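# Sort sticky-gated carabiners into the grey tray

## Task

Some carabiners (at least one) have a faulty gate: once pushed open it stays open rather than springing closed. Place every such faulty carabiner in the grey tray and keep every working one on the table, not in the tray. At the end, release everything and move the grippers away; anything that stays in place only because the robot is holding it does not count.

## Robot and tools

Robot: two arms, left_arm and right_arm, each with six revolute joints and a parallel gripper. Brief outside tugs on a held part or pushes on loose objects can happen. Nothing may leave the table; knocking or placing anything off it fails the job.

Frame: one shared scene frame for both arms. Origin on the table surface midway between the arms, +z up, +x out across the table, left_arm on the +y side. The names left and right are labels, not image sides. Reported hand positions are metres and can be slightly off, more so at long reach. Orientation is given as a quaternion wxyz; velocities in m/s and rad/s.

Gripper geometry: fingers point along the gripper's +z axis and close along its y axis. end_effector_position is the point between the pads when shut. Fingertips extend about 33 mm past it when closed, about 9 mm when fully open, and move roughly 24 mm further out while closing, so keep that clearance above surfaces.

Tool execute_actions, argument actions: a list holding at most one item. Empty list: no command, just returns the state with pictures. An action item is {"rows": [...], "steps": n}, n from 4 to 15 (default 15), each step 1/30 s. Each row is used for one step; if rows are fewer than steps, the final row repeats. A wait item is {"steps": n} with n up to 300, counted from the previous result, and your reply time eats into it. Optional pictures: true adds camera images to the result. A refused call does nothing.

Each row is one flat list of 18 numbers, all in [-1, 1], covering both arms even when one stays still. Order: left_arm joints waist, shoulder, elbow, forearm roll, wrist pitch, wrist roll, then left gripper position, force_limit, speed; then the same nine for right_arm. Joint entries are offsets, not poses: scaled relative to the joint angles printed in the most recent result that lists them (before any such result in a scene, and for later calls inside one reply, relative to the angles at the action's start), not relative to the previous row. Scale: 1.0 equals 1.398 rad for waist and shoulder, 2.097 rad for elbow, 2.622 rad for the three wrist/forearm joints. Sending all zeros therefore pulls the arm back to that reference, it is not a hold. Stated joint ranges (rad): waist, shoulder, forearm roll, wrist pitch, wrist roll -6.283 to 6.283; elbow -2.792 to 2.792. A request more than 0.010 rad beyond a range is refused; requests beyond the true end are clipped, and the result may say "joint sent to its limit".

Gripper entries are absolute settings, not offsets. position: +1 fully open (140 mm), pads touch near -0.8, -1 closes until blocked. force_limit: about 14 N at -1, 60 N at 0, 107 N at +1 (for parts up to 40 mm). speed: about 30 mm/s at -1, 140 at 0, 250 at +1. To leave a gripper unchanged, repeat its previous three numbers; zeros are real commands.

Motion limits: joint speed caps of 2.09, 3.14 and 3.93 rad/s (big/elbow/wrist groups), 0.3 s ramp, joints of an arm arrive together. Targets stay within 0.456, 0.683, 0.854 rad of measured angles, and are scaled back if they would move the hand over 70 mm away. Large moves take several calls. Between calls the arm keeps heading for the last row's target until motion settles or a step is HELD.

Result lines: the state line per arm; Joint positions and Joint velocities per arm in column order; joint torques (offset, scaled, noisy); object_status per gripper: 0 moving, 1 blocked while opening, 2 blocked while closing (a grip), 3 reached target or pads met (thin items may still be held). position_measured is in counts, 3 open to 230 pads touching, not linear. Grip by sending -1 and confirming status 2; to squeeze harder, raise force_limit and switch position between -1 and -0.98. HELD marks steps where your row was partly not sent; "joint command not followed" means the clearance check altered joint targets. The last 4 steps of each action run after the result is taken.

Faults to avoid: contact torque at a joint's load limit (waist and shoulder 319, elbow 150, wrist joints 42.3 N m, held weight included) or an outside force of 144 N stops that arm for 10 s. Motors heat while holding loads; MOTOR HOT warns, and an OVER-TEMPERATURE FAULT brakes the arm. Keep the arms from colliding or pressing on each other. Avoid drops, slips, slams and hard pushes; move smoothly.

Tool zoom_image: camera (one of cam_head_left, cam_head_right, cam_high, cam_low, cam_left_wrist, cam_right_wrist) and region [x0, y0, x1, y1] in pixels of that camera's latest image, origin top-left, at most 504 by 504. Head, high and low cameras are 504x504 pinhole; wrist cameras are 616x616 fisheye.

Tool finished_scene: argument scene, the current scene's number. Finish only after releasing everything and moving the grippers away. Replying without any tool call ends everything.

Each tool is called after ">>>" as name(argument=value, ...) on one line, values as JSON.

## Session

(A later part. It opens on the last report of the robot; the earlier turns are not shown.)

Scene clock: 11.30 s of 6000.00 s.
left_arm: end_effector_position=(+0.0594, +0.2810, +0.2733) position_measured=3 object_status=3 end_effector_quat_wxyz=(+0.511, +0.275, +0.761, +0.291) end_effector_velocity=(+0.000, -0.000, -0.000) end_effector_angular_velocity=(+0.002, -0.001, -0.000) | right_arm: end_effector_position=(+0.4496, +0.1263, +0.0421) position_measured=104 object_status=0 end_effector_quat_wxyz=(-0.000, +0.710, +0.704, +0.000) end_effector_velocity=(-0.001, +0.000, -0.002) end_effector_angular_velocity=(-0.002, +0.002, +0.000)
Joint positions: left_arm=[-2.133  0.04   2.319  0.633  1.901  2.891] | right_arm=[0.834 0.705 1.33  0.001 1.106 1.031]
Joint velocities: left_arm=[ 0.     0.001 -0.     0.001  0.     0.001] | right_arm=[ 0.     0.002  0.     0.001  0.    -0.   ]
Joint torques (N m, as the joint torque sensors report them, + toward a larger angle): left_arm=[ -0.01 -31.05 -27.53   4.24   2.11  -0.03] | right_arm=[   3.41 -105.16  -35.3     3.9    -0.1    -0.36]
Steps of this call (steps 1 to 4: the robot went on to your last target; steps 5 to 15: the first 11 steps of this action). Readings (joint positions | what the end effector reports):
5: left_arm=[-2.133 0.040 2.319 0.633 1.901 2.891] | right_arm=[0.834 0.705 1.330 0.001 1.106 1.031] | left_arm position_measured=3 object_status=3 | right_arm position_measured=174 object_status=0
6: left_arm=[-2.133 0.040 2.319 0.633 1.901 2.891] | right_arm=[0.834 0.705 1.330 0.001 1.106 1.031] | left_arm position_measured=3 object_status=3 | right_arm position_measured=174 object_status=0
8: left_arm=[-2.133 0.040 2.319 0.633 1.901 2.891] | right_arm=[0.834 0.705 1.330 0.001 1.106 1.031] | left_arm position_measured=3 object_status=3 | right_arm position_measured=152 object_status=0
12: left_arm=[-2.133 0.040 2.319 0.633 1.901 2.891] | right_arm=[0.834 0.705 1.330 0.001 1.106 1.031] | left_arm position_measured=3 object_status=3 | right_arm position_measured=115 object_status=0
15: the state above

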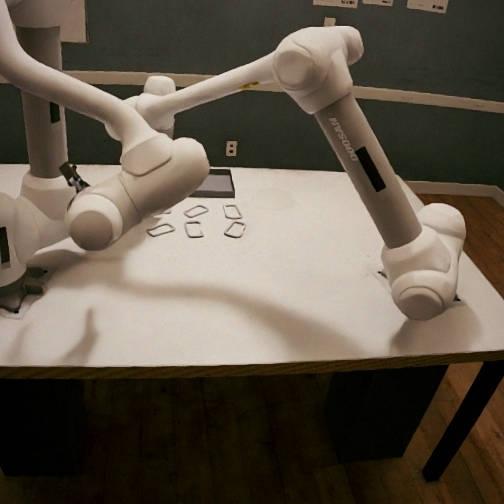

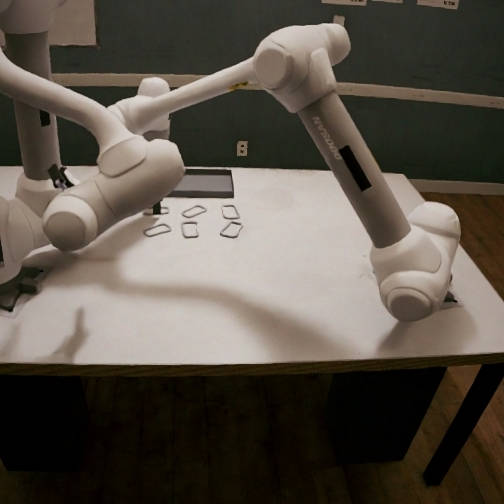

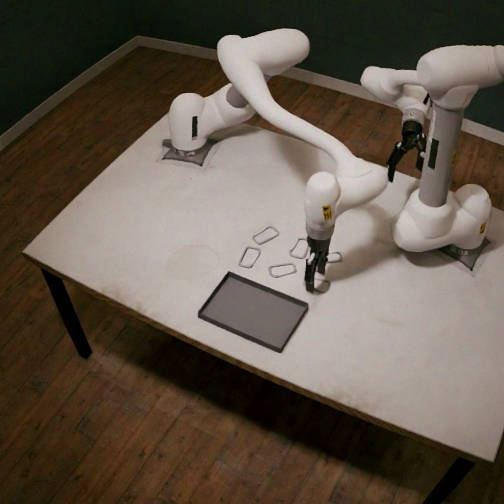

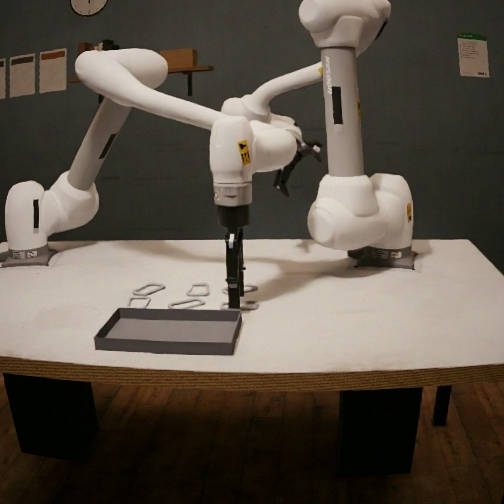

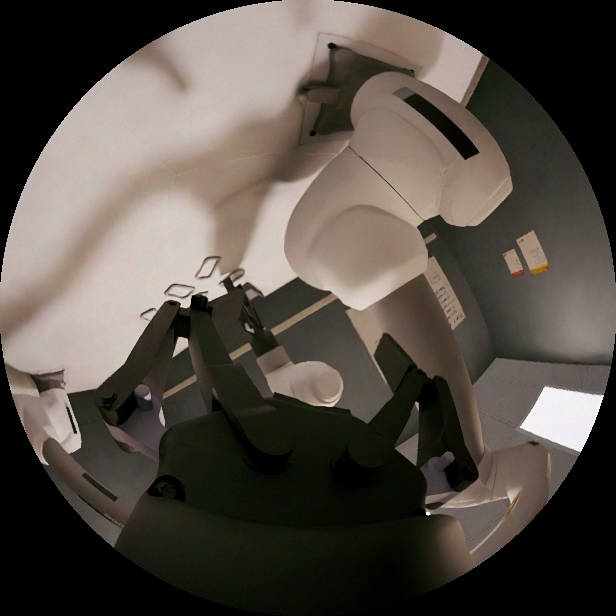

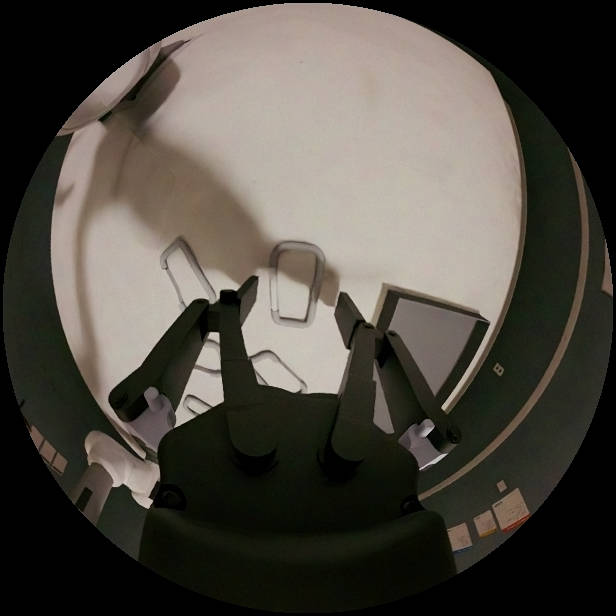

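>>> execute_actions(actions=[{"rows":[[0,0,0,0,0,0,1,0,0,0,-0.0207,-0.0126,0,0.0211,0,0.2,-0.6,0.3],[0,0,0,0,0,0,1,0,0,0,-0.0207,-0.0126,0,0.0211,0,0.2,-0.6,0.3],[0,0,0,0,0,0,1,0,0,0,-0.0207,-0.0126,0,0.0211,0,0.2,-0.6,0.3],[0,0,0,0,0,0,1,0,0,0,-0.0207,-0.0126,0,0.0211,0,0.2,-0.6,0.3],[0,0,0,0,0,0,1,0,0,0,-0.0207,-0.0126,0,0.0211,0,0.2,-0.6,0.3],[0,0,0,0,0,0,1,0,0,0.0942,-0.0735,0.049,0,0,-0.1495,0.2,-0.6,0.3]],"steps":15}])

>>> execute_actions(actions=[{"steps":12}], pictures=true)

>>> zoom_image(camera="cam_right_wrist", region=[200, 220, 400, 420])

Scene clock: 12.50 s of 6000.00 s.
left_arm: end_effector_position=(+0.0594, +0.2810, +0.2733) position_measured=3 object_status=3 end_effector_quat_wxyz=(+0.511, +0.275, +0.761, +0.291) end_effector_velocity=(+0.000, +0.000, +0.000) end_effector_angular_velocity=(+0.000, +0.001, +0.000) | right_arm: end_effector_position=(+0.4001, +0.1308, +0.0809) position_measured=104 object_status=3 end_effector_quat_wxyz=(-0.001, +0.636, +0.772, +0.002) end_effector_velocity=(-0.433, +0.022, -0.015) end_effector_angular_velocity=(-0.038, +0.016, +1.717)
Joint positions: left_arm=[-2.133  0.04   2.319  0.633  1.901  2.891] | right_arm=[0.885 0.647 1.355 0.001 1.136 0.88 ]
Joint velocities: left_arm=[ 0.    -0.001  0.    -0.     0.     0.001] | right_arm=[ 0.443 -0.227  0.424  0.    -0.156 -1.275]
Joint torques (N m, as the joint torque sensors report them, + toward a larger angle): left_arm=[  0.11 -30.89 -27.93   4.38   2.33   0.04] | right_arm=[ -14.15 -104.27  -39.35    4.02    0.22   -0.19]
Steps of this call (steps 1 to 4: the last 4 steps of your previous action; steps 5 to 15: the robot went on to your last target; steps 16 to 25: nothing new was sent; steps 26 to 36: the first 11 steps of this action). Readings (joint positions | what the end effector reports):
26: left_arm=[-2.133 0.040 2.319 0.633 1.901 2.891] | right_arm=[0.834 0.705 1.330 0.001 1.106 1.031] | left_arm position_measured=3 object_status=3 | right_arm position_measured=104 object_status=3
27: left_arm=[-2.133 0.040 2.319 0.633 1.901 2.891] | right_arm=[0.834 0.702 1.328 0.001 1.112 1.031] | left_arm position_measured=3 object_status=3 | right_arm position_measured=104 object_status=3
29: left_arm=[-2.133 0.040 2.319 0.633 1.901 2.891] | right_arm=[0.834 0.686 1.313 0.001 1.141 1.031] | left_arm position_measured=3 object_status=3 | right_arm position_measured=104 object_status=3
33: left_arm=[-2.133 0.040 2.319 0.633 1.901 2.891] | right_arm=[0.842 0.671 1.314 0.001 1.152 1.005] | left_arm position_measured=3 object_status=3 | right_arm position_measured=104 object_status=3
36: the state above

Scene clock: 12.90 s of 6000.00 s.
left_arm: end_effector_position=(+0.0594, +0.2810, +0.2733) position_measured=3 object_status=3 end_effector_quat_wxyz=(+0.511, +0.275, +0.761, +0.291) end_effector_velocity=(-0.001, -0.000, -0.000) end_effector_angular_velocity=(+0.001, -0.000, -0.001) | right_arm: end_effector_position=(+0.3222, +0.1311, +0.0808) position_measured=104 object_status=3 end_effector_quat_wxyz=(-0.000, +0.504, +0.864, +0.000) end_effector_velocity=(-0.004, -0.001, -0.001) end_effector_angular_velocity=(-0.001, +0.001, +0.017)
Joint positions: left_arm=[-2.133  0.04   2.319  0.633  1.901  2.891] | right_arm=[0.965 0.602 1.433 0.001 1.106 0.64 ]
Joint velocities: left_arm=[-0.002  0.001 -0.    -0.001 -0.    -0.   ] | right_arm=[ 0.004 -0.002  0.005  0.    -0.002 -0.013]
Joint torques (N m, as the joint torque sensors report them, + toward a larger angle): left_arm=[  0.   -30.42 -27.62   4.34   2.31   0.01] | right_arm=[  5.58 -98.67 -34.46   3.95   0.17  -0.21]
Kept back: nothing.
Steps of this call (steps 1 to 4: the last 4 steps of your previous action; steps 5 to 12: the robot went on to your last target). Readings (joint positions | what the end effector reports):
1: left_arm=[-2.133 0.040 2.319 0.633 1.901 2.891] | right_arm=[0.899 0.639 1.369 0.001 1.131 0.837] | left_arm position_measured=3 object_status=3 | right_arm position_measured=104 object_status=3
2: left_arm=[-2.133 0.040 2.319 0.633 1.901 2.891] | right_arm=[0.913 0.632 1.382 0.001 1.126 0.797] | left_arm position_measured=3 object_status=3 | right_arm position_measured=104 object_status=3
4: left_arm=[-2.133 0.040 2.319 0.633 1.901 2.891] | right_arm=[0.939 0.617 1.407 0.001 1.116 0.720] | left_arm position_measured=3 object_status=3 | right_arm position_measured=104 object_status=3
8: left_arm=[-2.133 0.040 2.319 0.633 1.901 2.891] | right_arm=[0.964 0.603 1.431 0.001 1.107 0.646] | left_arm position_measured=3 object_status=3 | right_arm position_measured=104 object_status=3
12: the state above

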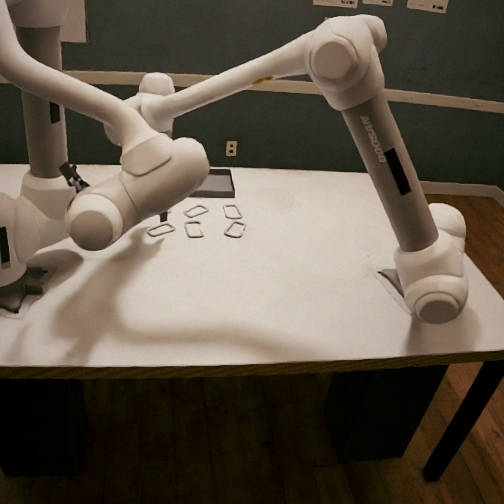

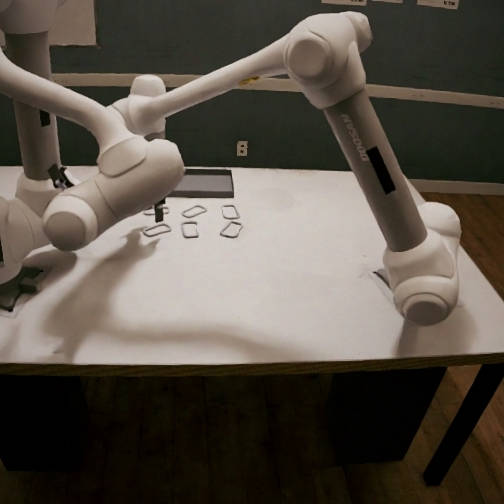

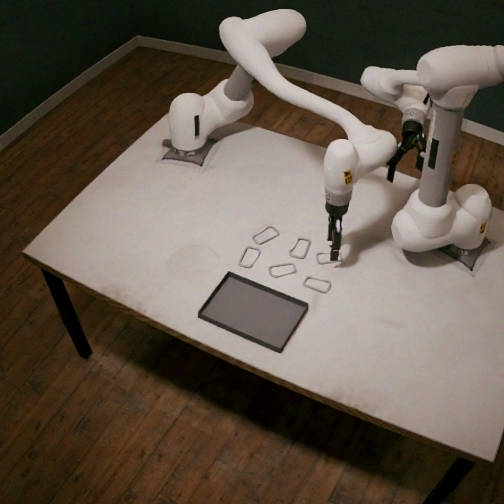

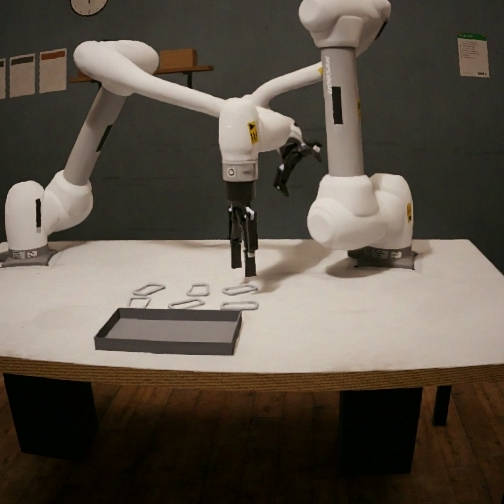

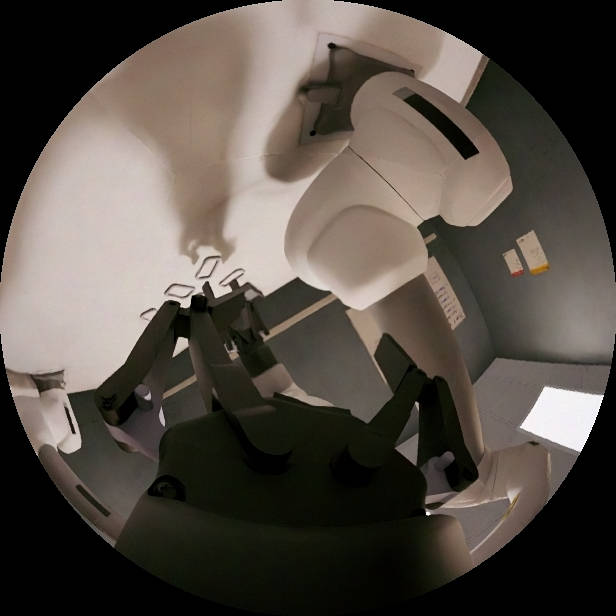

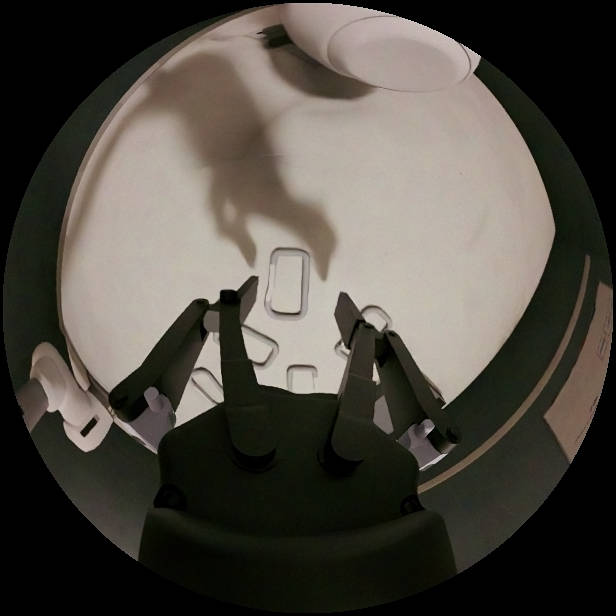

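Region (200, 220, 400, 420) of cam_right_wrist's 616x616 image, scaled by 2.520, with more detail than that image has.

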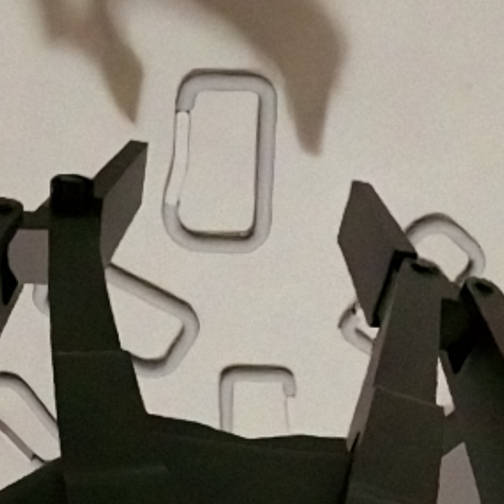

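>>> execute_actions(actions=[{"rows":[[0,0,0,0,0,0,1,0,0,0.0078,0.0112,0.0242,0,-0.0251,0.004,0.2,-0.6,0],[0,0,0,0,0,0,1,0,0,0.0078,0.0112,0.0242,0,-0.0251,0.004,0.2,-0.6,0],[0,0,0,0,0,0,1,0,0,0.0078,0.0112,0.0242,0,-0.0251,0.004,0.2,-0.6,0],[0,0,0,0,0,0,1,0,0,0.0078,0.0112,0.0242,0,-0.0251,0.004,0.2,-0.6,0],[0,0,0,0,0,0,1,0,0,0.0078,0.0112,0.0242,0,-0.0251,0.004,0.2,-0.6,0],[0,0,0,0,0,0,1,0,0,0.0078,0.0112,0.0242,0,-0.0251,0.004,0.2,-0.6,0],[0,0,0,0,0,0,1,0,0,0.0078,0.0112,0.0242,0,-0.0251,0.004,0.2,-0.6,0],[0,0,0,0,0,0,1,0,0,0.0078,0.0112,0.0242,0,-0.0251,0.004,0.2,-0.6,0],[0,0,0,0,0,0,1,0,0,0.0078,0.0112,0.0242,0,-0.0251,0.004,-0.55,-0.6,0]],"steps":15}])

>>> execute_actions(actions=[{"steps":14}], pictures=true)

>>> zoom_image(camera="cam_right_wrist", region=[200, 220, 400, 420])

Scene clock: 13.70 s of 6000.00 s.
left_arm: end_effector_position=(+0.0594, +0.2810, +0.2733) position_measured=3 object_status=3 end_effector_quat_wxyz=(+0.511, +0.275, +0.761, +0.291) end_effector_velocity=(+0.000, +0.000, +0.000) end_effector_angular_velocity=(+0.001, +0.001, -0.000) | right_arm: end_effector_position=(+0.3098, +0.1254, +0.0431) position_measured=114 object_status=0 end_effector_quat_wxyz=(-0.000, +0.504, +0.864, +0.000) end_effector_velocity=(-0.002, -0.001, -0.007) end_effector_angular_velocity=(-0.001, +0.001, -0.001)
Joint positions: left_arm=[-2.133  0.04   2.319  0.633  1.901  2.891] | right_arm=[0.976 0.617 1.483 0.001 1.041 0.65 ]
Joint velocities: left_arm=[ 0.001 -0.001  0.     0.     0.     0.002] | right_arm=[ 0.002  0.004  0.008  0.    -0.009  0.003]
Joint torques (N m, as the joint torque sensors report them, + toward a larger angle): left_arm=[ -0.05 -30.72 -27.47   4.45   2.27   0.1 ] | right_arm=[  1.3  -98.83 -34.99   3.8   -0.18   0.04]
Steps of this call (steps 1 to 13: the robot went on to your last target; steps 14 to 24: the first 11 steps of this action). Readings (joint positions | what the end effector reports):
14: left_arm=[-2.133 0.040 2.319 0.633 1.901 2.891] | right_arm=[0.966 0.602 1.433 0.001 1.106 0.639] | left_arm position_measured=3 object_status=3 | right_arm position_measured=104 object_status=3
15: left_arm=[-2.133 0.040 2.319 0.633 1.901 2.891] | right_arm=[0.967 0.603 1.438 0.001 1.099 0.639] | left_arm position_measured=3 object_status=3 | right_arm position_measured=104 object_status=3
17: left_arm=[-2.133 0.040 2.319 0.633 1.901 2.891] | right_arm=[0.972 0.611 1.465 0.001 1.065 0.646] | left_arm position_measured=3 object_status=3 | right_arm position_measured=104 object_status=3
21: left_arm=[-2.133 0.040 2.319 0.633 1.901 2.891] | right_arm=[0.976 0.617 1.481 0.001 1.043 0.650] | left_arm position_measured=3 object_status=3 | right_arm position_measured=104 object_status=3
24: the state above

Scene clock: 14.17 s of 6000.00 s.
left_arm: end_effector_position=(+0.0594, +0.2810, +0.2733) position_measured=3 object_status=3 end_effector_quat_wxyz=(+0.511, +0.275, +0.761, +0.291) end_effector_velocity=(+0.000, +0.000, -0.000) end_effector_angular_velocity=(-0.002, +0.000, +0.003) | right_arm: end_effector_position=(+0.3097, +0.1253, +0.0426) position_measured=199 object_status=0 end_effector_quat_wxyz=(-0.000, +0.504, +0.864, +0.000) end_effector_velocity=(+0.001, -0.000, +0.002) end_effector_angular_velocity=(+0.002, -0.001, -0.001)
Joint positions: left_arm=[-2.133  0.04   2.319  0.633  1.901  2.891] | right_arm=[0.976 0.618 1.484 0.001 1.04  0.65 ]
Joint velocities: left_arm=[ 0.001 -0.001  0.    -0.001  0.    -0.002] | right_arm=[-0.001 -0.003  0.    -0.     0.     0.001]
Joint torques (N m, as the joint torque sensors report them, + toward a larger angle): left_arm=[ -0.38 -31.4  -27.93   4.43   2.16   0.01] | right_arm=[  2.95 -99.57 -33.96   3.9   -0.25  -0.3 ]
Kept back: nothing.
Steps of this call (steps 1 to 4: the last 4 steps of your previous action; steps 5 to 14: the robot went on to your last target). Readings (joint positions | what the end effector reports):
1: left_arm=[-2.133 0.040 2.319 0.633 1.901 2.891] | right_arm=[0.976 0.618 1.483 0.001 1.041 0.650] | left_arm position_measured=3 object_status=3 | right_arm position_measured=122 object_status=0
2: left_arm=[-2.133 0.040 2.319 0.633 1.901 2.891] | right_arm=[0.976 0.618 1.483 0.001 1.040 0.650] | left_arm position_measured=3 object_status=3 | right_arm position_measured=129 object_status=0
4: left_arm=[-2.133 0.040 2.319 0.633 1.901 2.891] | right_arm=[0.976 0.618 1.483 0.001 1.040 0.650] | left_arm position_measured=3 object_status=3 | right_arm position_measured=144 object_status=0
8: left_arm=[-2.133 0.040 2.319 0.633 1.901 2.891] | right_arm=[0.976 0.618 1.483 0.001 1.040 0.650] | left_arm position_measured=3 object_status=3 | right_arm position_measured=175 object_status=0
14: the state above

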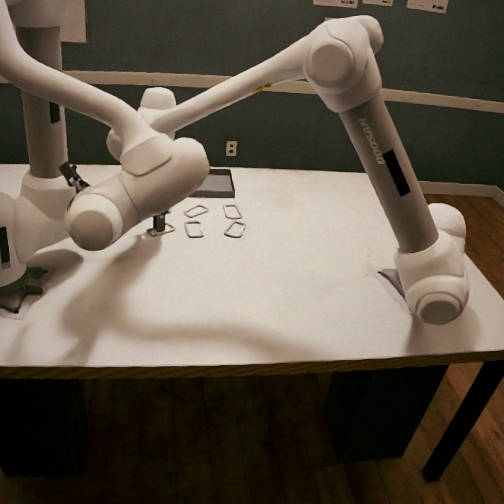

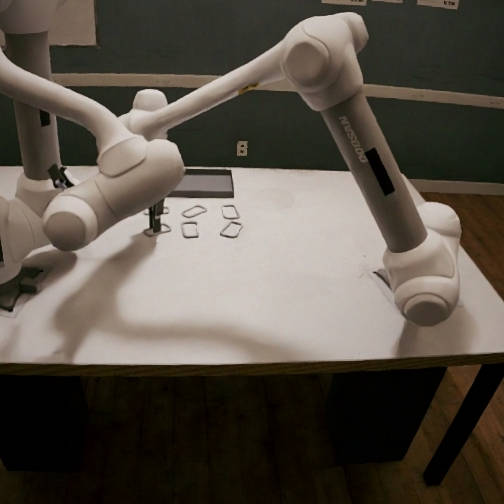

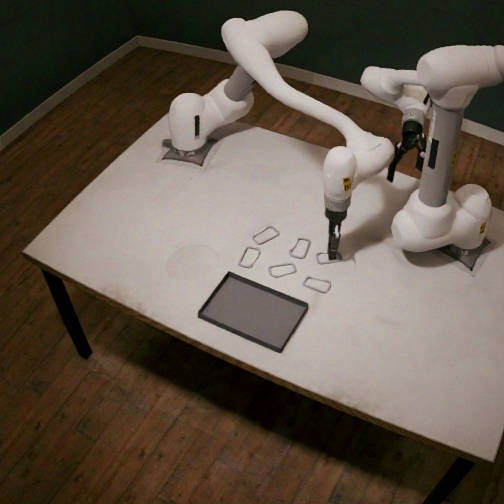

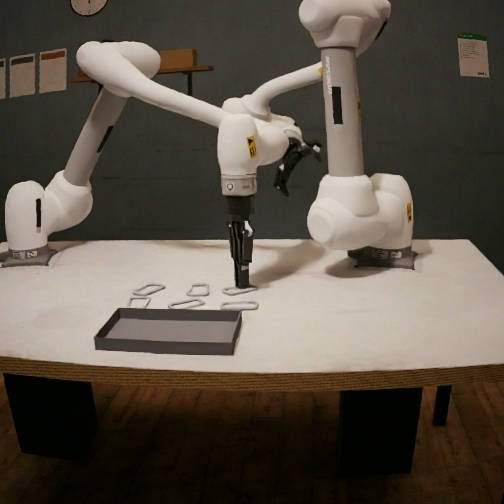

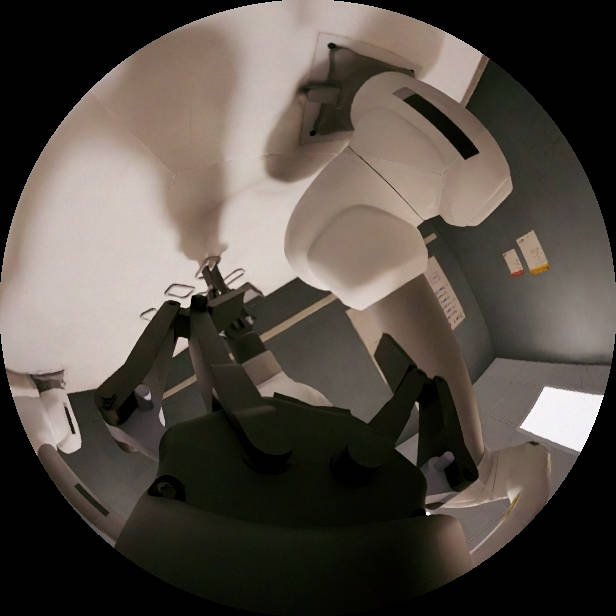

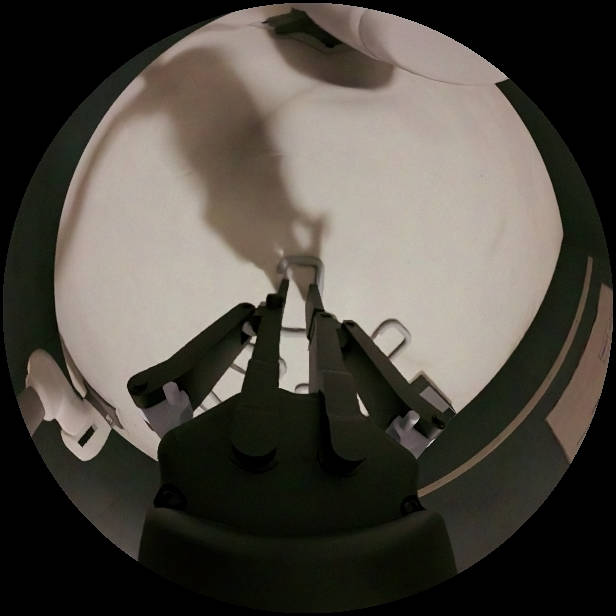

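Region (200, 220, 400, 420) of cam_right_wrist's 616x616 image, scaled by 2.520, with more detail than that image has.

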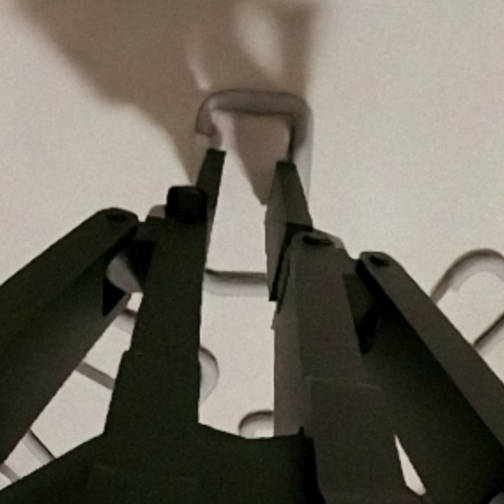

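>>> execute_actions(actions=[{"rows":[[0,0,0,0,0,0,1,0,0,0,0,0,0,0,0,0.2,-0.6,0.5]],"steps":15}], pictures=true)

>>> zoom_image(camera="cam_right_wrist", region=[200, 220, 400, 420])

>>> zoom_image(camera="cam_low", region=[200, 240, 300, 330])

Scene clock: 14.73 s of 6000.00 s.
left_arm: end_effector_position=(+0.0594, +0.2810, +0.2733) position_measured=3 object_status=3 end_effector_quat_wxyz=(+0.511, +0.275, +0.761, +0.291) end_effector_velocity=(-0.000, +0.000, +0.000) end_effector_angular_velocity=(-0.002, +0.000, -0.001) | right_arm: end_effector_position=(+0.3097, +0.1253, +0.0426) position_measured=104 object_status=0 end_effector_quat_wxyz=(-0.000, +0.504, +0.864, +0.000) end_effector_velocity=(+0.000, -0.000, +0.000) end_effector_angular_velocity=(-0.000, -0.001, +0.000)
Joint positions: left_arm=[-2.133  0.04   2.319  0.633  1.901  2.891] | right_arm=[0.976 0.618 1.484 0.001 1.04  0.65 ]
Joint velocities: left_arm=[-0.001 -0.001  0.     0.     0.    -0.002] | right_arm=[ 0.    -0.     0.    -0.001 -0.     0.   ]
Joint torques (N m, as the joint torque sensors report them, + toward a larger angle): left_arm=[ -0.18 -31.35 -27.56   4.39   2.23   0.03] | right_arm=[  4.12 -97.94 -34.16   3.93  -0.19  -0.16]
Steps of this call (steps 1 to 6: the robot went on to your last target; steps 7 to 17: the first 11 steps of this action). Readings (joint positions | what the end effector reports):
7: left_arm=[-2.133 0.040 2.319 0.633 1.901 2.891] | right_arm=[0.976 0.618 1.484 0.001 1.040 0.650] | left_arm position_measured=3 object_status=3 | right_arm position_measured=199 object_status=0
8: left_arm=[-2.133 0.040 2.319 0.633 1.901 2.891] | right_arm=[0.976 0.618 1.484 0.001 1.040 0.650] | left_arm position_measured=3 object_status=3 | right_arm position_measured=195 object_status=0
10: left_arm=[-2.133 0.040 2.319 0.633 1.901 2.891] | right_arm=[0.976 0.618 1.484 0.001 1.040 0.650] | left_arm position_measured=3 object_status=3 | right_arm position_measured=174 object_status=0
14: left_arm=[-2.133 0.040 2.319 0.633 1.901 2.891] | right_arm=[0.976 0.618 1.484 0.001 1.040 0.650] | left_arm position_measured=3 object_status=3 | right_arm position_measured=132 object_status=0
17: the state above

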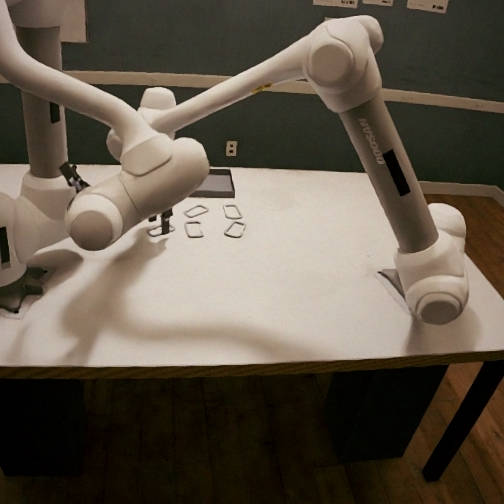

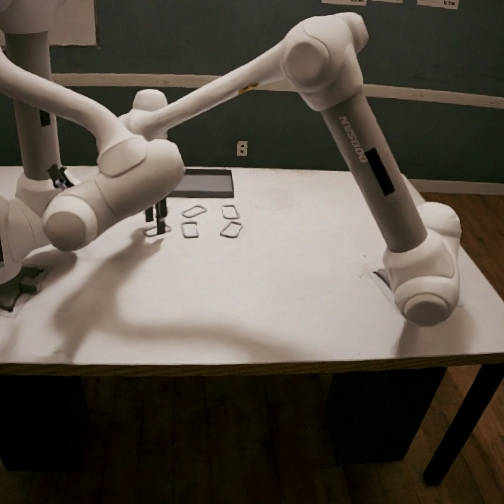

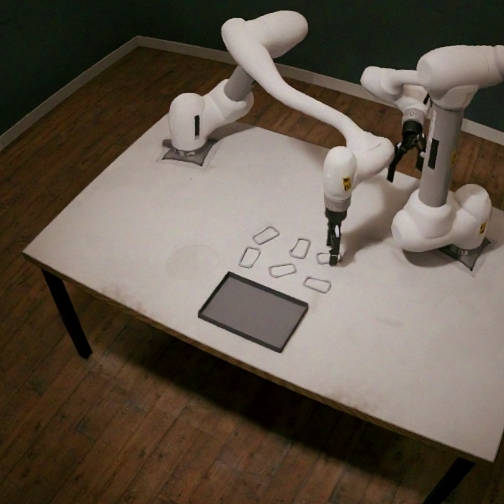

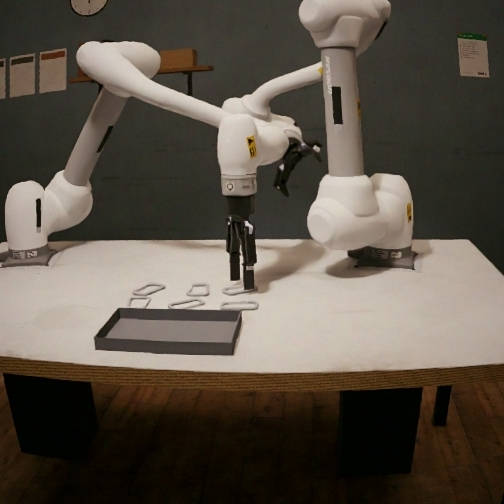

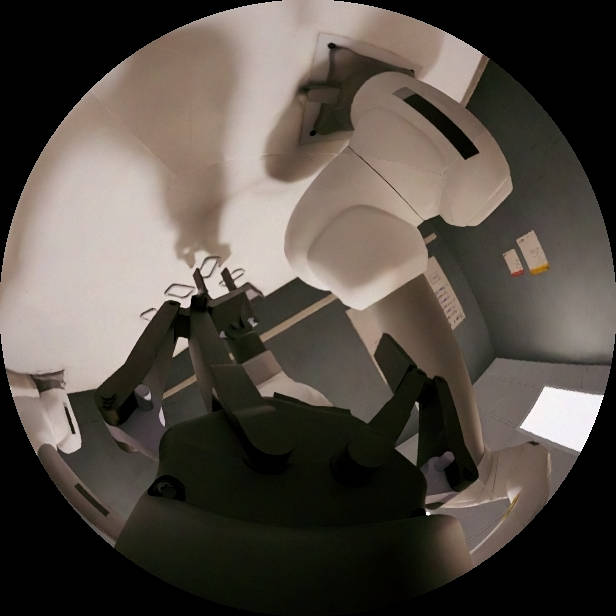

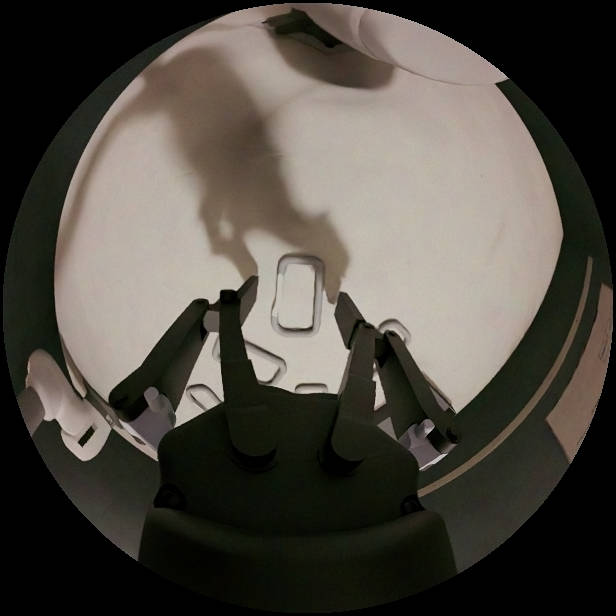

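Region (200, 220, 400, 420) of cam_right_wrist's 616x616 image, scaled by 2.520, with more detail than that image has.

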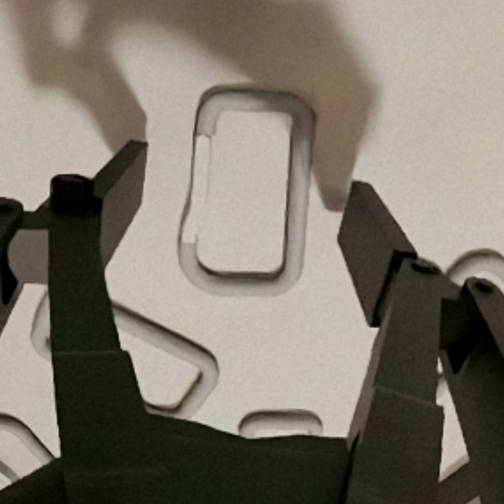

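Region (200, 240, 300, 330) of cam_low's 504x504 image, scaled by 5.040, with more detail than that image has; it fills the top 454 rows of this view, and the rest is white.

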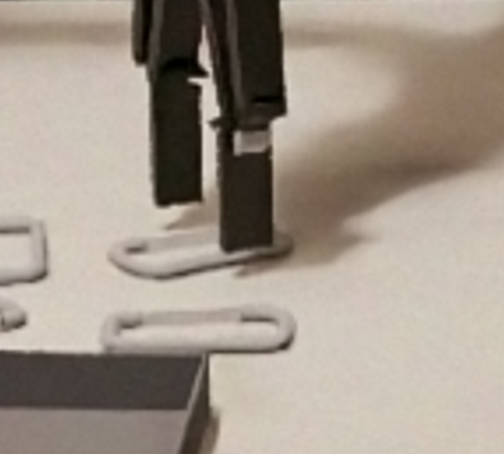

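>>> execute_actions(actions=[{"rows":[[0,0,0,0,0,0,1,0,0,-0.0062,-0.0024,0.0082,0,-0.0053,-0.0033,0.2,-0.6,0],[0,0,0,0,0,0,1,0,0,-0.0062,-0.0024,0.0082,0,-0.0053,-0.0033,0.2,-0.6,0],[0,0,0,0,0,0,1,0,0,-0.0062,-0.0024,0.0082,0,-0.0053,-0.0033,0.2,-0.6,0],[0,0,0,0,0,0,1,0,0,-0.0062,-0.0024,0.0082,0,-0.0053,-0.0033,0.2,-0.6,0],[0,0,0,0,0,0,1,0,0,-0.0062,-0.0024,0.0082,0,-0.0053,-0.0033,-0.45,-0.6,0]],"steps":15}])

>>> execute_actions(actions=[{"steps":14}], pictures=true)

>>> zoom_image(camera="cam_right_wrist", region=[200, 220, 400, 420])

Scene clock: 15.43 s of 6000.00 s.
left_arm: end_effector_position=(+0.0594, +0.2810, +0.2733) position_measured=3 object_status=3 end_effector_quat_wxyz=(+0.511, +0.275, +0.761, +0.291) end_effector_velocity=(+0.000, -0.000, +0.000) end_effector_angular_velocity=(+0.003, +0.000, -0.000) | right_arm: end_effector_position=(+0.3140, +0.1176, +0.0371) position_measured=144 object_status=0 end_effector_quat_wxyz=(-0.000, +0.504, +0.864, +0.000) end_effector_velocity=(+0.001, -0.001, +0.000) end_effector_angular_velocity=(+0.002, -0.000, -0.000)
Joint positions: left_arm=[-2.133  0.04   2.319  0.633  1.901  2.891] | right_arm=[0.968 0.614 1.501 0.001 1.026 0.642]
Joint velocities: left_arm=[0.001 0.    0.    0.    0.    0.003] | right_arm=[-0.002 -0.002  0.002  0.    -0.002 -0.002]
Joint torques (N m, as the joint torque sensors report them, + toward a larger angle): left_arm=[  0.11 -31.42 -27.88   4.3    2.2    0.07] | right_arm=[  5.24 -96.43 -34.9    4.12  -0.24  -0.23]
Steps of this call (steps 1 to 4: the last 4 steps of your previous action; steps 5 to 10: the robot went on to your last target; steps 11 to 21: the first 11 steps of this action). Readings (joint positions | what the end effector reports):
11: left_arm=[-2.133 0.040 2.319 0.633 1.901 2.891] | right_arm=[0.976 0.618 1.484 0.001 1.040 0.650] | left_arm position_measured=3 object_status=3 | right_arm position_measured=104 object_status=3
12: left_arm=[-2.133 0.040 2.319 0.633 1.901 2.891] | right_arm=[0.975 0.617 1.487 0.001 1.037 0.649] | left_arm position_measured=3 object_status=3 | right_arm position_measured=104 object_status=3
14: left_arm=[-2.133 0.040 2.319 0.633 1.901 2.891] | right_arm=[0.971 0.616 1.496 0.001 1.030 0.645] | left_arm position_measured=3 object_status=3 | right_arm position_measured=104 object_status=3
18: left_arm=[-2.133 0.040 2.319 0.633 1.901 2.891] | right_arm=[0.968 0.615 1.500 0.001 1.027 0.642] | left_arm position_measured=3 object_status=3 | right_arm position_measured=122 object_status=0
21: the state above

Scene clock: 15.90 s of 6000.00 s.
left_arm: end_effector_position=(+0.0594, +0.2810, +0.2733) position_measured=3 object_status=3 end_effector_quat_wxyz=(+0.511, +0.275, +0.761, +0.291) end_effector_velocity=(-0.000, +0.001, +0.000) end_effector_angular_velocity=(+0.001, +0.002, +0.001) | right_arm: end_effector_position=(+0.3143, +0.1176, +0.0375) position_measured=184 object_status=2 end_effector_quat_wxyz=(-0.000, +0.504, +0.864, +0.000) end_effector_velocity=(-0.001, -0.001, -0.003) end_effector_angular_velocity=(-0.004, +0.002, -0.001)
Joint positions: left_arm=[-2.133  0.04   2.319  0.633  1.901  2.891] | right_arm=[0.968 0.614 1.501 0.001 1.026 0.642]
Joint velocities: left_arm=[-0.    -0.002 -0.    -0.002  0.     0.001] | right_arm=[-0.     0.002  0.001  0.001  0.001  0.   ]
Joint torques (N m, as the joint torque sensors report them, + toward a larger angle): left_arm=[ -1.03 -32.24 -27.65   4.27   2.25   0.14] | right_arm=[  7.   -57.61  -7.51   5.63   3.39  -0.24]
Kept back: nothing.
Steps of this call (steps 1 to 4: the last 4 steps of your previous action; steps 5 to 14: the robot went on to your last target). Readings (joint positions | what the end effector reports):
1: left_arm=[-2.133 0.040 2.319 0.633 1.901 2.891] | right_arm=[0.968 0.614 1.501 0.001 1.026 0.642] | left_arm position_measured=3 object_status=3 | right_arm position_measured=152 object_status=0
2: left_arm=[-2.133 0.040 2.319 0.633 1.901 2.891] | right_arm=[0.968 0.614 1.501 0.001 1.026 0.642] | left_arm position_measured=3 object_status=3 | right_arm position_measured=159 object_status=0
4: left_arm=[-2.133 0.040 2.319 0.633 1.901 2.891] | right_arm=[0.968 0.614 1.500 0.001 1.026 0.642] | left_arm position_measured=3 object_status=3 | right_arm position_measured=175 object_status=0
8: left_arm=[-2.133 0.040 2.319 0.633 1.901 2.891] | right_arm=[0.968 0.614 1.500 0.001 1.026 0.642] | left_arm position_measured=3 object_status=3 | right_arm position_measured=184 object_status=0
14: the state above

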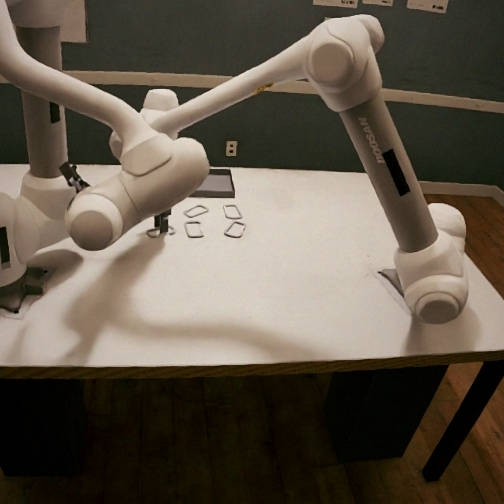

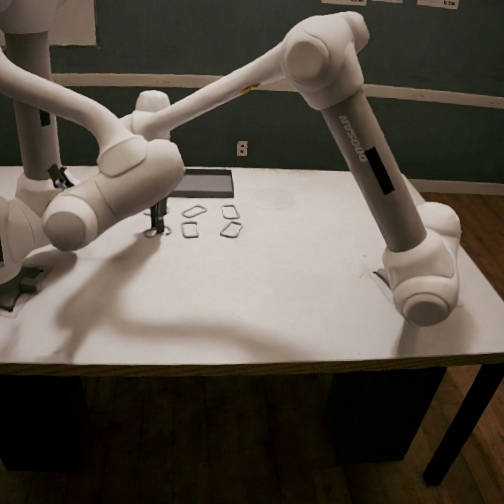

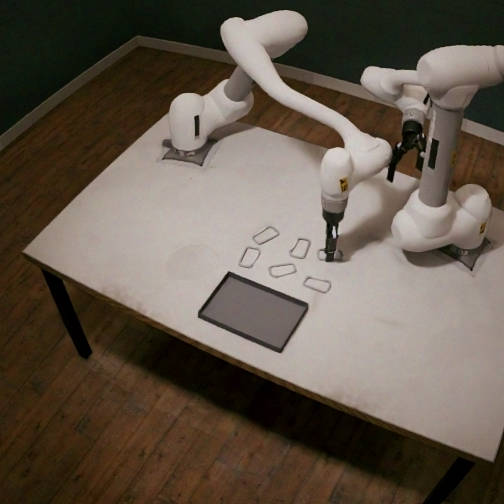

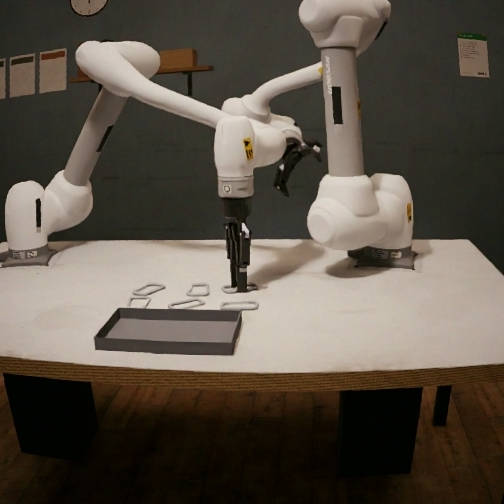

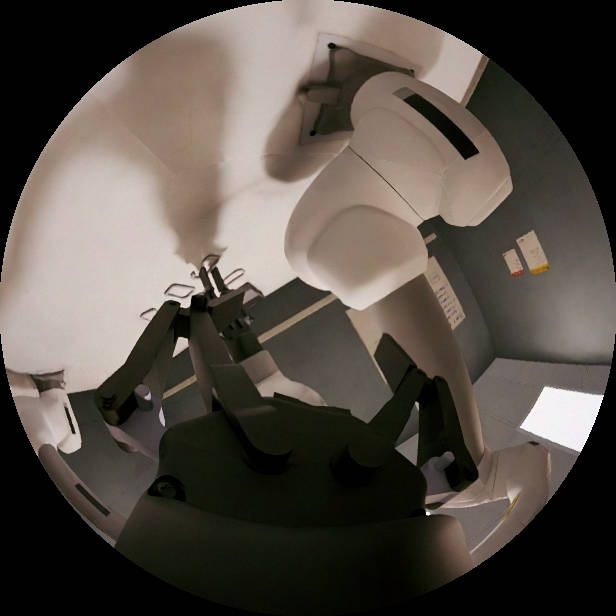

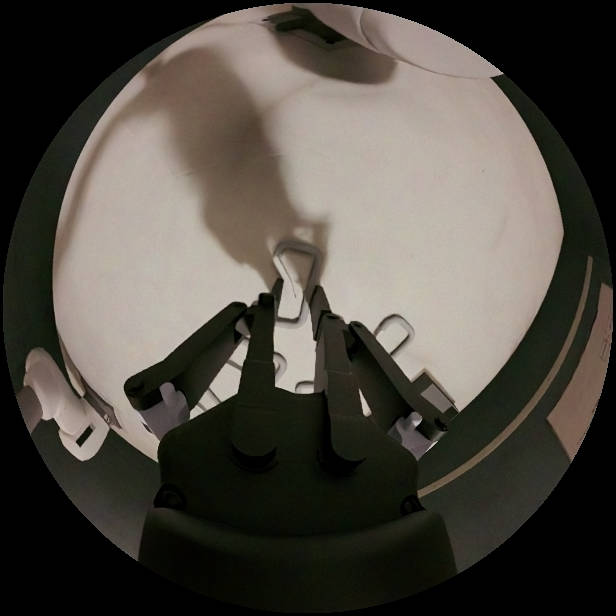

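Region (200, 220, 400, 420) of cam_right_wrist's 616x616 image, scaled by 2.520, with more detail than that image has.

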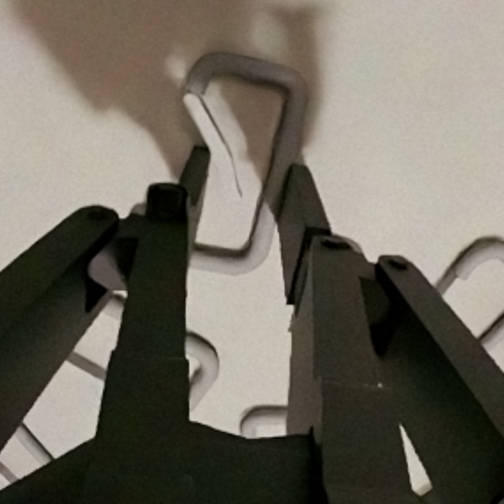

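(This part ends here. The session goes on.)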